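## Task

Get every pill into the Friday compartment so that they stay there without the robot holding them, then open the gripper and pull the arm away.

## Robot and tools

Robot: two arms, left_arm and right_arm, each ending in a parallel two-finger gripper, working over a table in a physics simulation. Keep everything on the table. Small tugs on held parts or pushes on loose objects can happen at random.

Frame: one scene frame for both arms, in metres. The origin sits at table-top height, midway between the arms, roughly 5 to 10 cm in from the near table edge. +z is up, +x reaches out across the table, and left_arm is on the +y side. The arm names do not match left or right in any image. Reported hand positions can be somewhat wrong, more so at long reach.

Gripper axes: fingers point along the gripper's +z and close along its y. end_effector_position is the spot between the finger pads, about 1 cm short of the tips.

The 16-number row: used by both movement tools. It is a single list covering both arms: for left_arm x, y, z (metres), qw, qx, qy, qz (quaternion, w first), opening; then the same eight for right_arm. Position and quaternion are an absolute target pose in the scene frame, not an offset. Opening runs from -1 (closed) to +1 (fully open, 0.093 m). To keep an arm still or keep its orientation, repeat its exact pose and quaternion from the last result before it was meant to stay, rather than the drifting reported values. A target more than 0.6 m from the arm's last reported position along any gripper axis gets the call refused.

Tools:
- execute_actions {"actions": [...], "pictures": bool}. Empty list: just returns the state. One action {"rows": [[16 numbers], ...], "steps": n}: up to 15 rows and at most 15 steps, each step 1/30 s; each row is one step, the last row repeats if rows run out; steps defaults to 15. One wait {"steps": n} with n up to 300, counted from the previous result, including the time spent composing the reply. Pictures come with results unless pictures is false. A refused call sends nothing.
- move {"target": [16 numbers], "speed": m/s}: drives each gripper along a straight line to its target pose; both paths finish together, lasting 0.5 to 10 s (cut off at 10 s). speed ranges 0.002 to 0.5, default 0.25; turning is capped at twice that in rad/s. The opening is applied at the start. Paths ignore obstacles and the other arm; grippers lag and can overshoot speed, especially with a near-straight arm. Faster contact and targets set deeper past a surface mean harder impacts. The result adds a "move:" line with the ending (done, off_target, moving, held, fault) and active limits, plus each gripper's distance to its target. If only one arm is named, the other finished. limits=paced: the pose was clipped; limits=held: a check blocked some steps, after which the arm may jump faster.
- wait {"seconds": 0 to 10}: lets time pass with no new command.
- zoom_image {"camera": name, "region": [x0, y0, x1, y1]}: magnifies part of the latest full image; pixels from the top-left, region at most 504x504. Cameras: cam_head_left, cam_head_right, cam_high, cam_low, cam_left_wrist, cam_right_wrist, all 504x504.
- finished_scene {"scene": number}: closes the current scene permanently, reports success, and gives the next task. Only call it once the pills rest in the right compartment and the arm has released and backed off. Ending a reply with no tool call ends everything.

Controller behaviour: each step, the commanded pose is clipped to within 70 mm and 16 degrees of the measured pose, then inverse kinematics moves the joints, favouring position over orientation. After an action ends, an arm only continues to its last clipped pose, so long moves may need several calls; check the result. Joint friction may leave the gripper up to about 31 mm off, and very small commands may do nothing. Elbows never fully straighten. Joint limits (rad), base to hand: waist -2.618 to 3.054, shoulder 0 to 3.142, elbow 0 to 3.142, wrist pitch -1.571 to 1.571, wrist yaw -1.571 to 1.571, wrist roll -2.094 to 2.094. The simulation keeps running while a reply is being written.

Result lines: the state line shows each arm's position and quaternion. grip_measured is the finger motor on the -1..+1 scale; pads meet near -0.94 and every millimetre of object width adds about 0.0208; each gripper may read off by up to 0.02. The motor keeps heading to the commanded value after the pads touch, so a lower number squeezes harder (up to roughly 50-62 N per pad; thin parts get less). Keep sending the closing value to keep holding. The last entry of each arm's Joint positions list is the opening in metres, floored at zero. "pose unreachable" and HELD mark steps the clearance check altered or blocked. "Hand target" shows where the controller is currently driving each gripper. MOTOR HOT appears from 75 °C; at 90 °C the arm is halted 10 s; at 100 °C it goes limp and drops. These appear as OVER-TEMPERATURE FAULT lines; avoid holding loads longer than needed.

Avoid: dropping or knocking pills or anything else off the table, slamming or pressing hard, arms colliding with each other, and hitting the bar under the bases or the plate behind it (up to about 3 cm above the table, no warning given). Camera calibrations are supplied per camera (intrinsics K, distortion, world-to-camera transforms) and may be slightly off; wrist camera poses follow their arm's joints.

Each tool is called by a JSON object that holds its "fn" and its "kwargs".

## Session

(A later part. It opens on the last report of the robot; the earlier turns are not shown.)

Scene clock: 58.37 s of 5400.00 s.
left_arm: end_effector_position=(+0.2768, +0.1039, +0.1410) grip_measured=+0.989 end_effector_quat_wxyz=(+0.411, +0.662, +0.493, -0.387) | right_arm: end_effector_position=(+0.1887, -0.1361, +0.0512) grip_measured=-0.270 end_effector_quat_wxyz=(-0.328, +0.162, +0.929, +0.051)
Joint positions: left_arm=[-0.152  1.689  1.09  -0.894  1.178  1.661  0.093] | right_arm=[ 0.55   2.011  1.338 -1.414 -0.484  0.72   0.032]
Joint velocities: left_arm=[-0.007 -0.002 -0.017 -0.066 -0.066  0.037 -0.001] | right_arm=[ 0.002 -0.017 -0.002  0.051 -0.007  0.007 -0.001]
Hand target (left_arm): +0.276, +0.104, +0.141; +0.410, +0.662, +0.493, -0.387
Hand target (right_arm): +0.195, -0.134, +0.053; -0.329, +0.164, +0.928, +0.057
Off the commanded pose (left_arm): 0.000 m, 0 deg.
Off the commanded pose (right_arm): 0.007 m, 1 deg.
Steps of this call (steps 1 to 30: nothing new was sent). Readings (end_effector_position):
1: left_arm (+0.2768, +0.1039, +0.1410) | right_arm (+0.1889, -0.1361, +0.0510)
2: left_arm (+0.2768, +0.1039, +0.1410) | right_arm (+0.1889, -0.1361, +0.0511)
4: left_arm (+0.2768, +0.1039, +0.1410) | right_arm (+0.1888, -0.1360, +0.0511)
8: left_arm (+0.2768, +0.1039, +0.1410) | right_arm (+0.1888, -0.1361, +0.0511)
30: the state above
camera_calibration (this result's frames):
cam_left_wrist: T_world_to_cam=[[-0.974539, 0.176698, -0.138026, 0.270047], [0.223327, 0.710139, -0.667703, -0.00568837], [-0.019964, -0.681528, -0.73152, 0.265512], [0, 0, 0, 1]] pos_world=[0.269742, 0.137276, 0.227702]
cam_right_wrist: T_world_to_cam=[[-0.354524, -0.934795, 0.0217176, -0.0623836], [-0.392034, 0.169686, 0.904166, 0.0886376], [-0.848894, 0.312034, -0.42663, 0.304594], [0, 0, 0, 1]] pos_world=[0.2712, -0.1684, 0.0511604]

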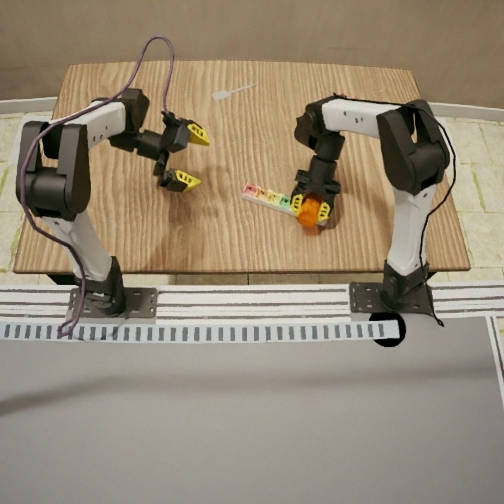

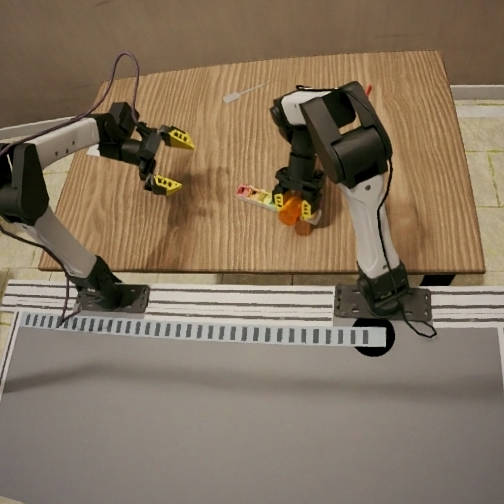

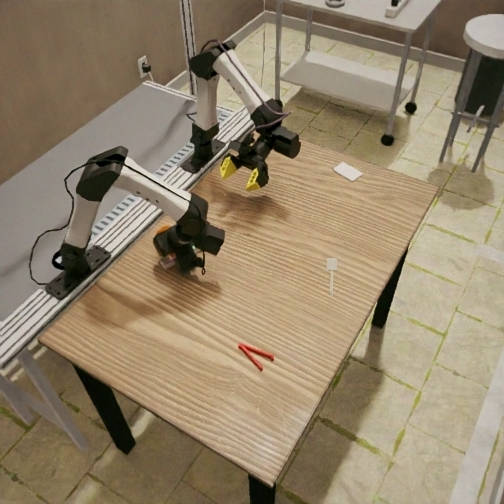

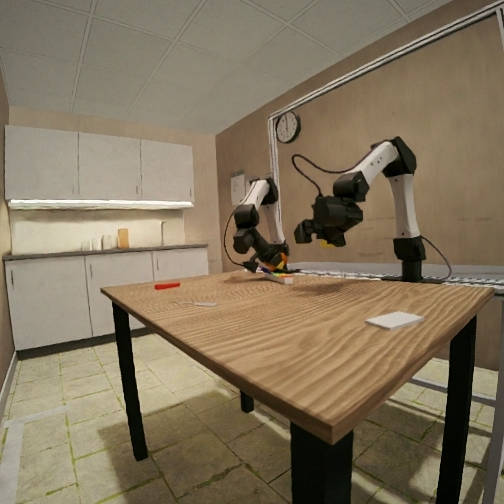

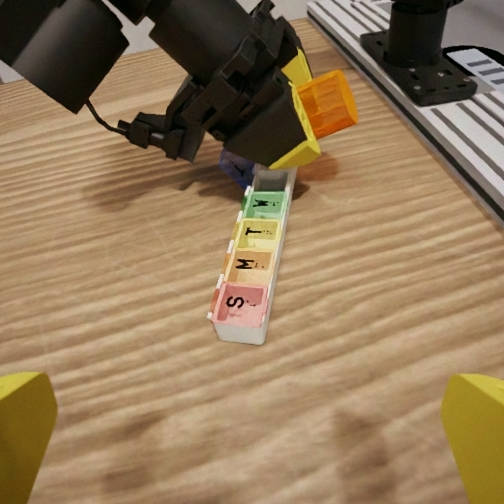

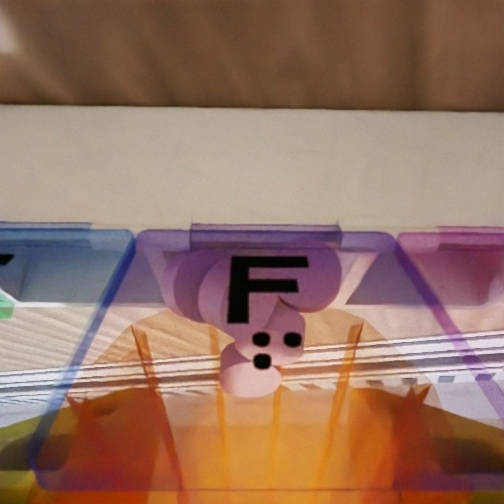

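{"fn": "execute_actions", "kwargs": {"actions": []}}

Scene clock: 59.53 s of 5400.00 s.
left_arm: end_effector_position=(+0.2768, +0.1039, +0.1410) grip_measured=+0.989 end_effector_quat_wxyz=(+0.411, +0.662, +0.493, -0.387) | right_arm: end_effector_position=(+0.1887, -0.1361, +0.0512) grip_measured=-0.270 end_effector_quat_wxyz=(-0.328, +0.162, +0.929, +0.051)
Joint positions: left_arm=[-0.152  1.689  1.09  -0.894  1.178  1.661  0.093] | right_arm=[ 0.55   2.011  1.338 -1.414 -0.484  0.72   0.032]
Joint velocities: left_arm=[ 0.017  0.002  0.002 -0.022 -0.037  0.066  0.001] | right_arm=[ 0.017  0.002 -0.017  0.007 -0.051 -0.007 -0.   ]
Hand target (left_arm): +0.276, +0.104, +0.141; +0.410, +0.662, +0.493, -0.387
Hand target (right_arm): +0.195, -0.134, +0.053; -0.329, +0.164, +0.928, +0.057
Off the commanded pose (left_arm): 0.000 m, 0 deg.
Off the commanded pose (right_arm): 0.007 m, 1 deg.
Steps of this call (steps 1 to 35: nothing new was sent). Readings (end_effector_position):
1: left_arm (+0.2768, +0.1039, +0.1410) | right_arm (+0.1887, -0.1361, +0.0512)
2: left_arm (+0.2768, +0.1039, +0.1410) | right_arm (+0.1887, -0.1361, +0.0512)
4: left_arm (+0.2768, +0.1039, +0.1410) | right_arm (+0.1887, -0.1361, +0.0512)
8: left_arm (+0.2768, +0.1039, +0.1410) | right_arm (+0.1887, -0.1361, +0.0512)
35: the state above
camera_calibration (this result's frames):
cam_left_wrist: T_world_to_cam=[[-0.974539, 0.176698, -0.138026, 0.270047], [0.223327, 0.710139, -0.667703, -0.00568837], [-0.019964, -0.681528, -0.73152, 0.265512], [0, 0, 0, 1]] pos_world=[0.269742, 0.137276, 0.227702]
cam_right_wrist: T_world_to_cam=[[-0.354524, -0.934795, 0.0217176, -0.0623836], [-0.392034, 0.169686, 0.904166, 0.0886376], [-0.848894, 0.312034, -0.42663, 0.304594], [0, 0, 0, 1]] pos_world=[0.2712, -0.1684, 0.0511604]

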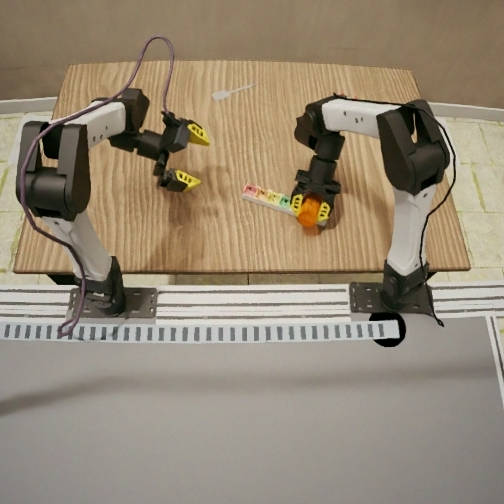

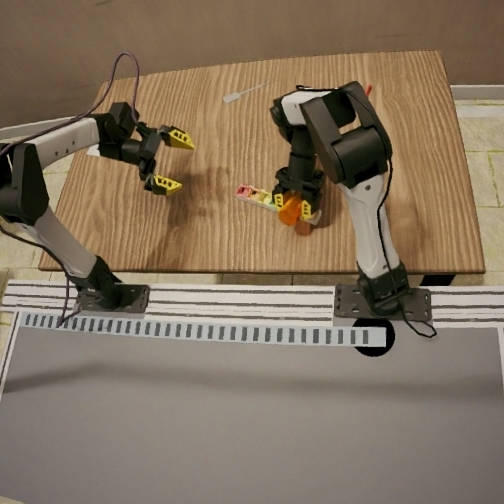

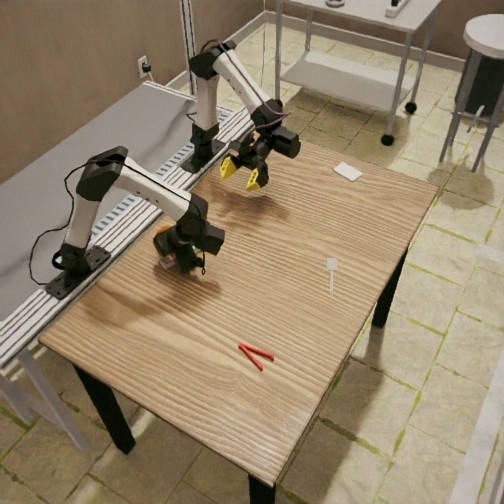

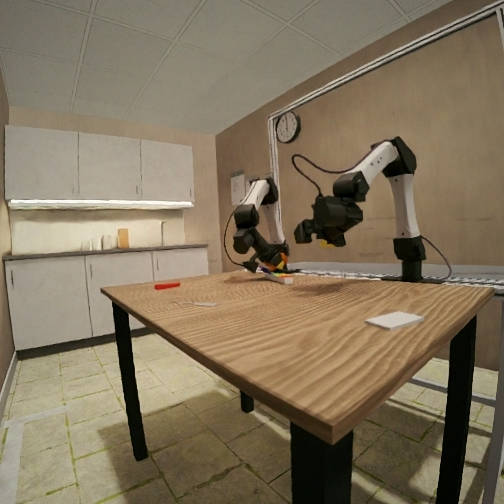

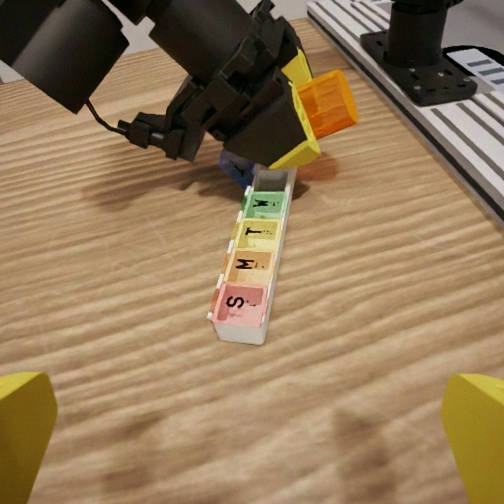

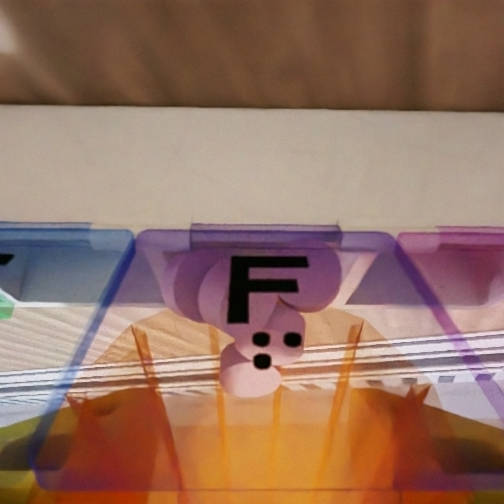

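{"fn": "move", "kwargs": {"target": [0.2764,0.104,0.1409,0.41,0.662,0.493,-0.387,1,0.183,-0.133,0.057,-0.329,0.164,0.929,0.058,-0.3], "speed": 0.006}}

Scene clock: 63.43 s of 5400.00 s.
left_arm: end_effector_position=(+0.2768, +0.1039, +0.1410) grip_measured=+0.989 end_effector_quat_wxyz=(+0.411, +0.662, +0.493, -0.387) | right_arm: end_effector_position=(+0.1876, -0.1339, +0.0518) grip_measured=-0.270 end_effector_quat_wxyz=(-0.331, +0.164, +0.928, +0.053)
Joint positions: left_arm=[-0.152  1.689  1.09  -0.894  1.178  1.661  0.093] | right_arm=[ 0.553  2.011  1.338 -1.414 -0.494  0.726  0.032]
Joint velocities: left_arm=[ 0.002 -0.002  0.002  0.051 -0.022  0.007 -0.001] | right_arm=[-0.002 -0.017  0.002 -0.066 -0.007  0.095  0.001]
Hand target (left_arm): +0.276, +0.104, +0.141; +0.410, +0.662, +0.493, -0.387
Hand target (right_arm): +0.183, -0.133, +0.057; -0.329, +0.164, +0.928, +0.058
Off the commanded pose (left_arm): 0.000 m, 0 deg.
Off the commanded pose (right_arm): 0.007 m, 1 deg.
move: done
camera_calibration (this result's frames):
cam_left_wrist: T_world_to_cam=[[-0.974539, 0.176698, -0.138026, 0.270047], [0.223327, 0.710139, -0.667703, -0.00568837], [-0.019964, -0.681528, -0.73152, 0.265512], [0, 0, 0, 1]] pos_world=[0.269742, 0.137276, 0.227702]
cam_right_wrist: T_world_to_cam=[[-0.359719, -0.932847, 0.0199728, -0.0594364], [-0.386176, 0.168333, 0.906935, 0.0858031], [-0.849394, 0.318529, -0.420796, 0.303921], [0, 0, 0, 1]] pos_world=[0.269903, -0.166696, 0.051258]

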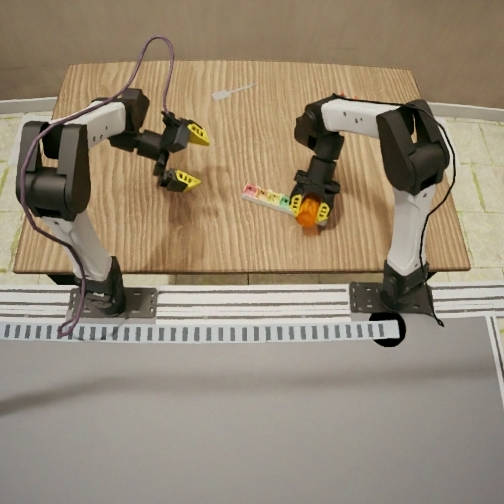

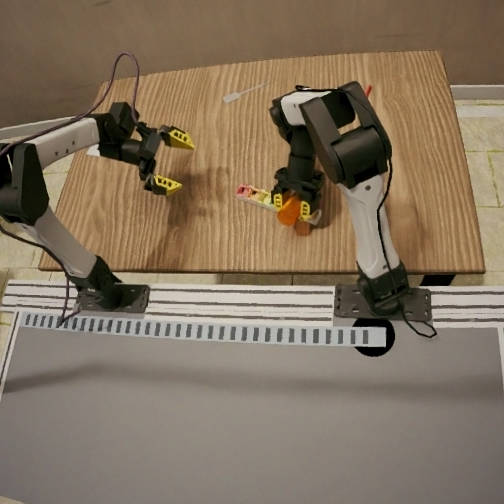

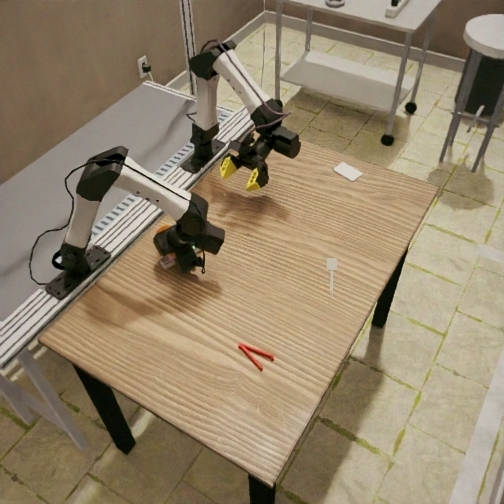

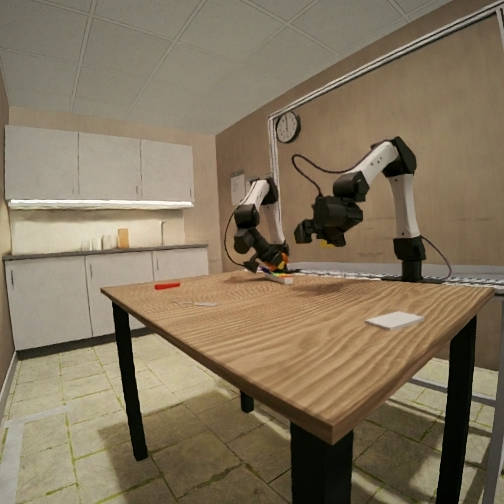

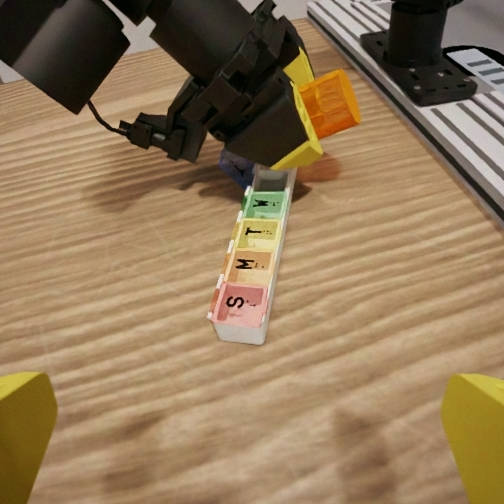

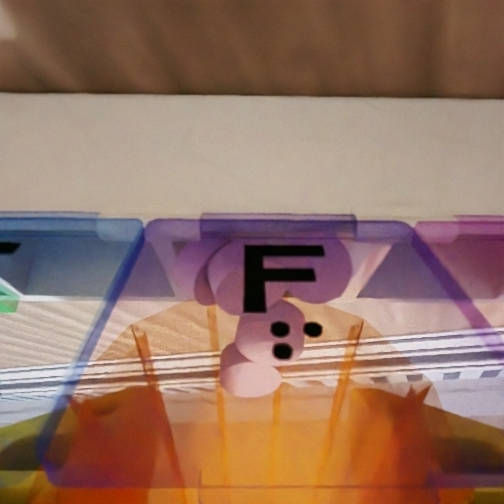

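{"fn": "move", "kwargs": {"target": [0.2764,0.104,0.1409,0.41,0.662,0.493,-0.387,1,0.179,-0.136,0.059,-0.329,0.164,0.929,0.058,-0.3], "speed": 0.006}}

Scene clock: 65.90 s of 5400.00 s.
left_arm: end_effector_position=(+0.2768, +0.1039, +0.1410) grip_measured=+0.989 end_effector_quat_wxyz=(+0.411, +0.662, +0.493, -0.387) | right_arm: end_effector_position=(+0.1852, -0.1352, +0.0564) grip_measured=-0.270 end_effector_quat_wxyz=(-0.326, +0.163, +0.929, +0.057)
Joint positions: left_arm=[-0.152  1.689  1.09  -0.894  1.178  1.661  0.093] | right_arm=[ 0.553  1.983  1.323 -1.413 -0.494  0.727  0.032]
Joint velocities: left_arm=[-0.002 -0.002 -0.002 -0.051 -0.037 -0.007 -0.001] | right_arm=[ 0.007  0.007 -0.012  0.022  0.037 -0.081 -0.   ]
Hand target (left_arm): +0.276, +0.104, +0.141; +0.410, +0.662, +0.493, -0.387
Hand target (right_arm): +0.179, -0.136, +0.059; -0.329, +0.164, +0.928, +0.058
Off the commanded pose (left_arm): 0.000 m, 0 deg.
Off the commanded pose (right_arm): 0.007 m, 0 deg.
move: done
camera_calibration (this result's frames):
cam_left_wrist: T_world_to_cam=[[-0.974539, 0.176698, -0.138026, 0.270047], [0.223327, 0.710139, -0.667703, -0.00568837], [-0.019964, -0.681528, -0.73152, 0.265512], [0, 0, 0, 1]] pos_world=[0.269742, 0.137276, 0.227702]
cam_right_wrist: T_world_to_cam=[[-0.360274, -0.932801, 0.00917632, -0.0608391], [-0.397069, 0.162246, 0.903334, 0.0823063], [-0.84412, 0.321804, -0.42884, 0.304122], [0, 0, 0, 1]] pos_world=[0.267478, -0.167972, 0.0566279]

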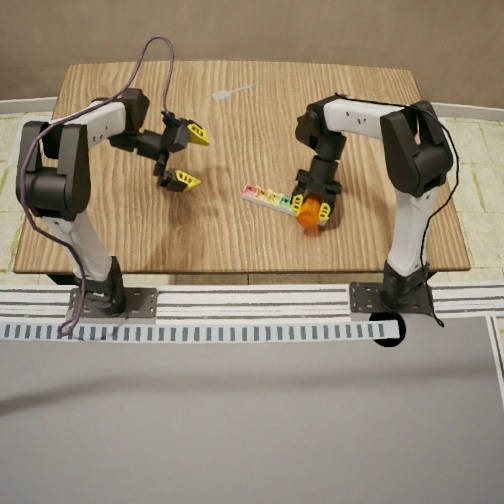

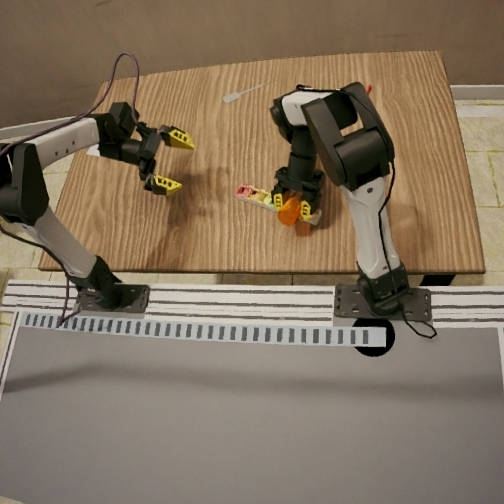

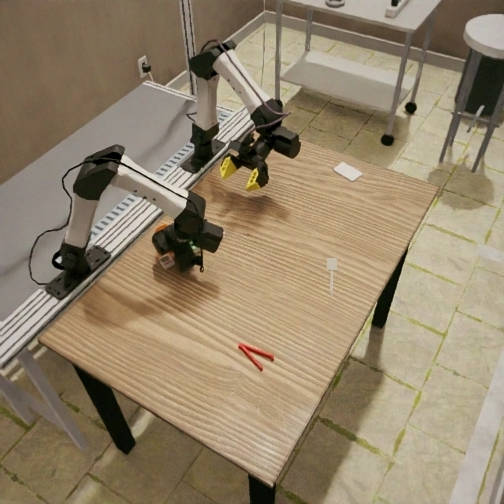

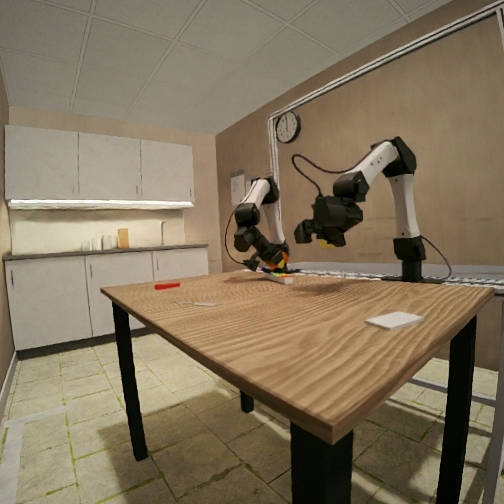

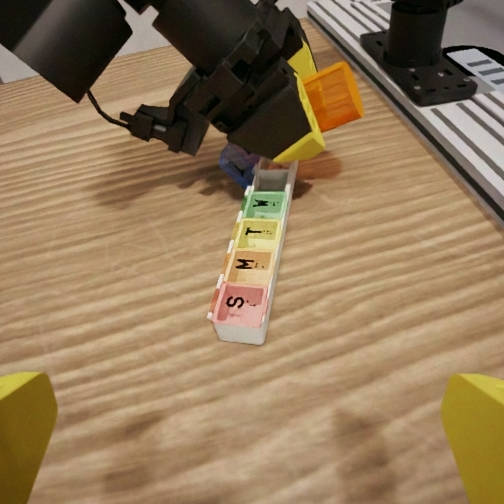

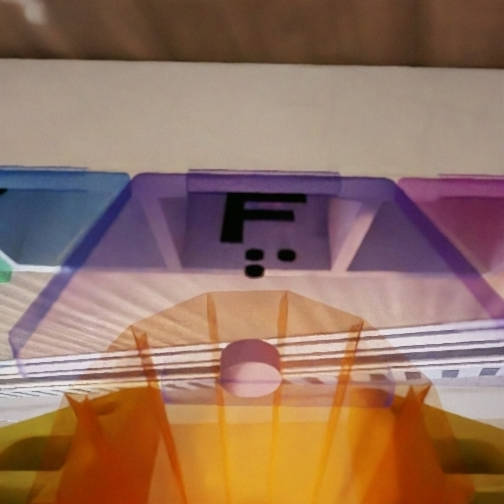

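{"fn": "move", "kwargs": {"target": [0.2764,0.104,0.1409,0.41,0.662,0.493,-0.387,1,0.194,-0.135,0.059,-0.385,0.160,0.907,0.068,-0.3], "speed": 0.02}}

Scene clock: 70.53 s of 5400.00 s.
left_arm: end_effector_position=(+0.2768, +0.1039, +0.1410) grip_measured=+0.989 end_effector_quat_wxyz=(+0.411, +0.662, +0.493, -0.387) | right_arm: end_effector_position=(+0.1882, -0.1369, +0.0580) grip_measured=-0.270 end_effector_quat_wxyz=(-0.384, +0.159, +0.908, +0.060)
Joint positions: left_arm=[-0.152  1.689  1.09  -0.894  1.178  1.661  0.093] | right_arm=[ 0.515  2.088  1.403 -1.527 -0.54   0.633  0.032]
Joint velocities: left_arm=[ 0.002  0.007 -0.012  0.022  0.066  0.051  0.001] | right_arm=[-0.007 -0.007 -0.012 -0.022 -0.037  0.051  0.001]
Hand target (left_arm): +0.276, +0.104, +0.141; +0.410, +0.662, +0.493, -0.387
Hand target (right_arm): +0.194, -0.135, +0.059; -0.385, +0.160, +0.907, +0.067
Off the commanded pose (left_arm): 0.000 m, 0 deg.
Off the commanded pose (right_arm): 0.006 m, 1 deg.
move: done
camera_calibration (this result's frames):
cam_left_wrist: T_world_to_cam=[[-0.974539, 0.176698, -0.138026, 0.270047], [0.223327, 0.710139, -0.667703, -0.00568837], [-0.019964, -0.681528, -0.73152, 0.265512], [0, 0, 0, 1]] pos_world=[0.269742, 0.137276, 0.227702]
cam_right_wrist: T_world_to_cam=[[-0.352944, -0.935345, 0.0236792, -0.0639495], [-0.286624, 0.132177, 0.948881, 0.0548304], [-0.890661, 0.328115, -0.314743, 0.310848], [0, 0, 0, 1]] pos_world=[0.270005, -0.169056, 0.0473241]

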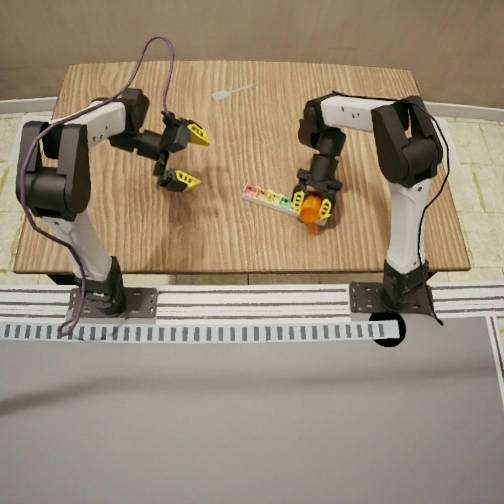

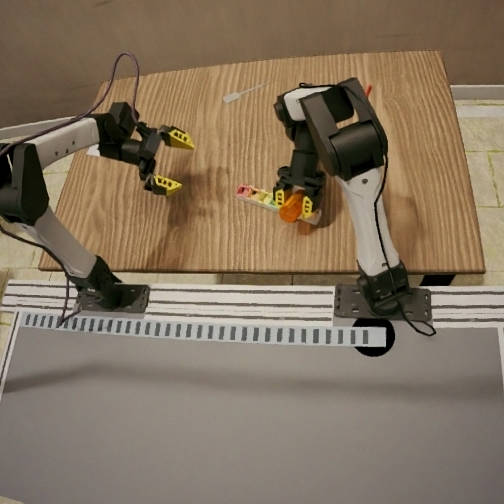

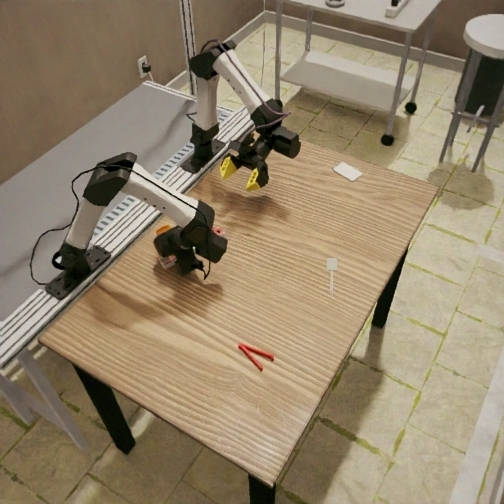

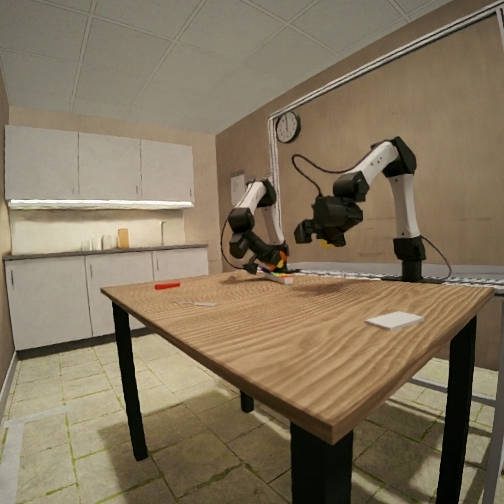

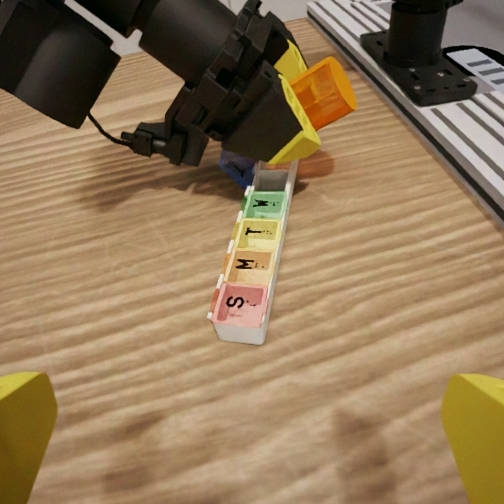

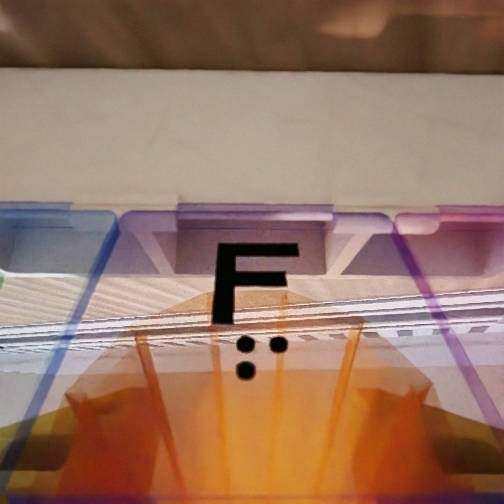

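Out. Lift, moving outward to clear the lid.

{"fn": "move", "kwargs": {"target": [0.2764,0.104,0.1409,0.41,0.662,0.493,-0.387,1,0.205,-0.14,0.10,-0.329,0.164,0.929,0.058,-0.3], "speed": 0.04}}

{"fn": "move", "kwargs": {"target": [0.2764,0.104,0.1409,0.41,0.662,0.493,-0.387,1,0.20,-0.14,0.14,0.052,0.174,0.984,-0.009,-0.3], "speed": 0.2}}

Scene clock: 73.20 s of 5400.00 s.
left_arm: end_effector_position=(+0.2768, +0.1039, +0.1410) grip_measured=+0.989 end_effector_quat_wxyz=(+0.411, +0.662, +0.493, -0.387) | right_arm: end_effector_position=(+0.1976, -0.1406, +0.0903) grip_measured=-0.270 end_effector_quat_wxyz=(-0.335, +0.166, +0.926, +0.058)
Joint positions: left_arm=[-0.152  1.689  1.09  -0.894  1.178  1.661  0.093] | right_arm=[ 0.515  1.988  1.459 -1.578 -0.488  0.688  0.032]
Joint velocities: left_arm=[ 0.007 -0.007 -0.002  0.051  0.007  0.051 -0.001] | right_arm=[-0.007 -0.002 -0.007  0.037 -0.066  0.051 -0.001]
Hand target (left_arm): +0.276, +0.104, +0.141; +0.410, +0.662, +0.493, -0.387
Hand target (right_arm): +0.204, -0.140, +0.099; -0.319, +0.167, +0.930, +0.066
Off the commanded pose (left_arm): 0.000 m, 0 deg.
Off the commanded pose (right_arm): 0.012 m, 1 deg.
joint sent to its limit (right arm) — the command would take joint 4 (wrist pitch) past its lower limit, so that joint was sent only as far as its limit.
move: off_target (right_arm)
camera_calibration (this result's frames):
cam_left_wrist: T_world_to_cam=[[-0.974539, 0.176698, -0.138026, 0.270047], [0.223327, 0.710139, -0.667703, -0.00568837], [-0.019964, -0.681528, -0.73152, 0.265512], [0, 0, 0, 1]] pos_world=[0.269742, 0.137276, 0.227702]
cam_right_wrist: T_world_to_cam=[[-0.365727, -0.930626, 0.0133807, -0.0607521], [-0.378955, 0.162026, 0.911121, 0.0532175], [-0.850081, 0.32815, -0.411923, 0.331411], [0, 0, 0, 1]] pos_world=[0.279674, -0.173913, 0.088841]

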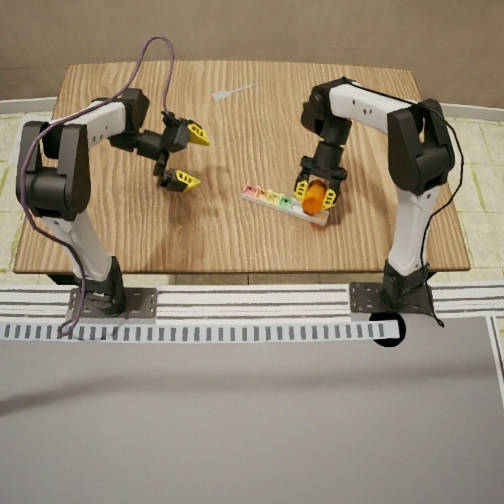

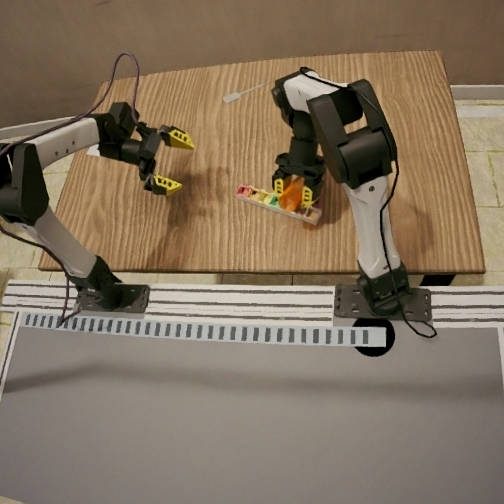

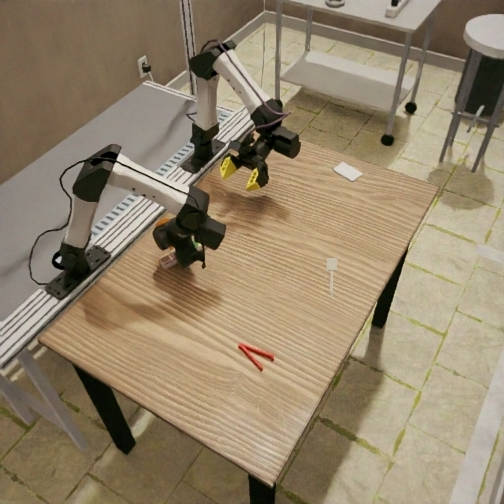

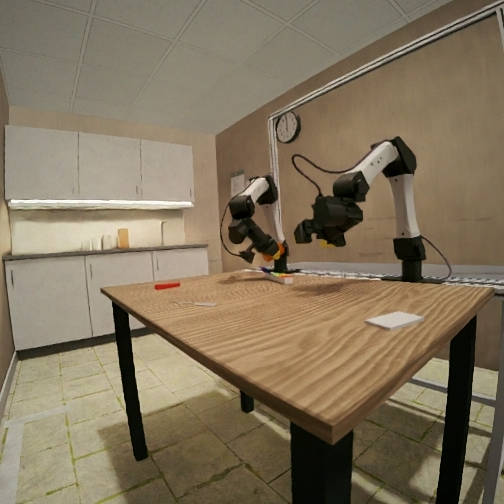

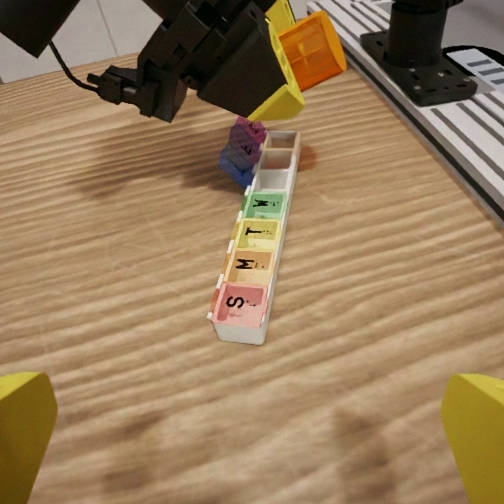

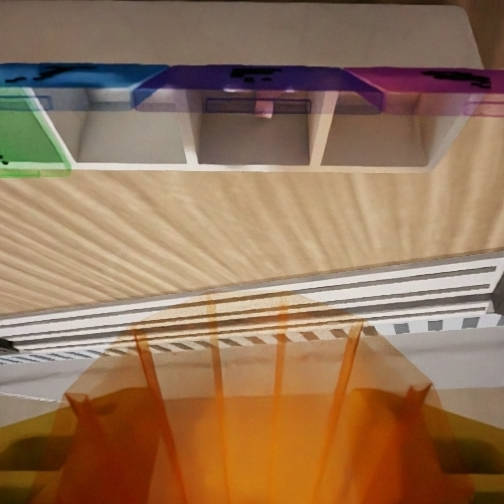

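Scene clock: 75.73 s of 5400.00 s.
left_arm: end_effector_position=(+0.2768, +0.1039, +0.1410) grip_measured=+0.989 end_effector_quat_wxyz=(+0.411, +0.662, +0.493, -0.387) | right_arm: end_effector_position=(+0.2018, -0.1401, +0.1388) grip_measured=-0.270 end_effector_quat_wxyz=(+0.047, +0.174, +0.984, -0.006)
Joint positions: left_arm=[-0.152  1.689  1.09  -0.894  1.178  1.661  0.093] | right_arm=[ 0.851  1.54   1.317 -1.32   0.076  1.152  0.032]
Joint velocities: left_arm=[-0.007 -0.007  0.002 -0.037 -0.037 -0.081  0.   ] | right_arm=[-0.022 -0.007  0.007  0.007 -0.007 -0.022  0.001]
Hand target (left_arm): +0.276, +0.104, +0.141; +0.410, +0.662, +0.493, -0.387
Hand target (right_arm): +0.200, -0.142, +0.137; +0.053, +0.175, +0.983, -0.006
Off the commanded pose (left_arm): 0.000 m, 0 deg.
Off the commanded pose (right_arm): 0.002 m, 1 deg.
move: done
camera_calibration (this result's frames):
cam_left_wrist: T_world_to_cam=[[-0.974539, 0.176698, -0.138026, 0.270047], [0.223327, 0.710139, -0.667703, -0.00568837], [-0.019964, -0.681528, -0.73152, 0.265512], [0, 0, 0, 1]] pos_world=[0.269742, 0.137276, 0.227702]
cam_right_wrist: T_world_to_cam=[[-0.363351, -0.931575, -0.0119773, -0.0564906], [-0.874119, 0.336437, 0.350321, 0.212743], [-0.322321, 0.137759, -0.936553, 0.294472], [0, 0, 0, 1]] pos_world=[0.260351, -0.164766, 0.200584]

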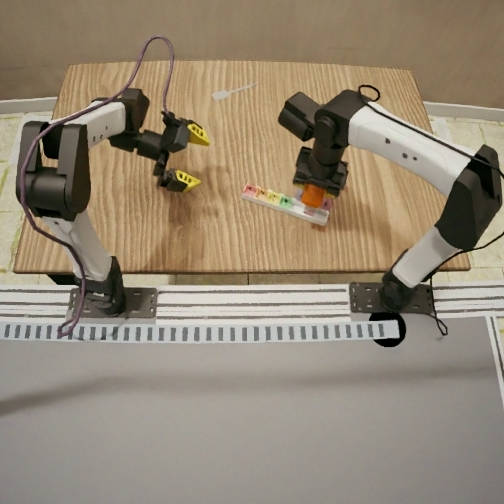

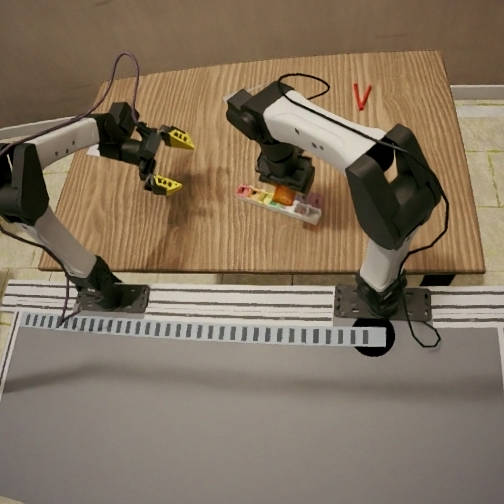

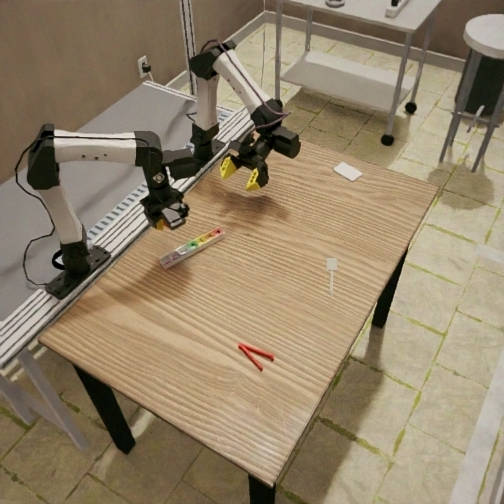

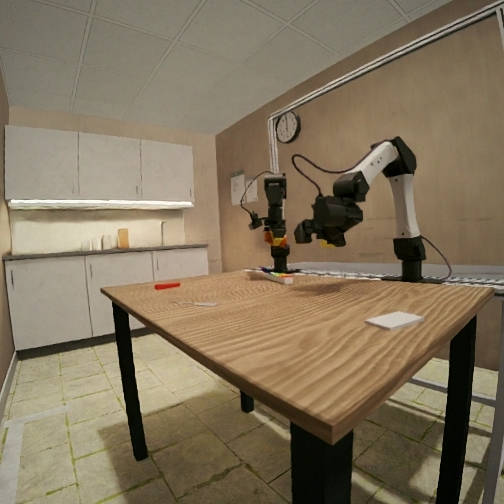

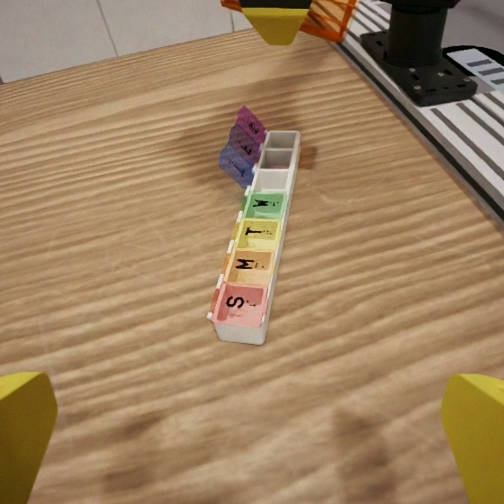

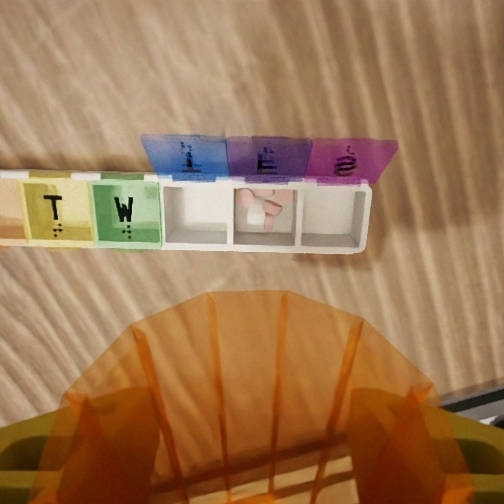

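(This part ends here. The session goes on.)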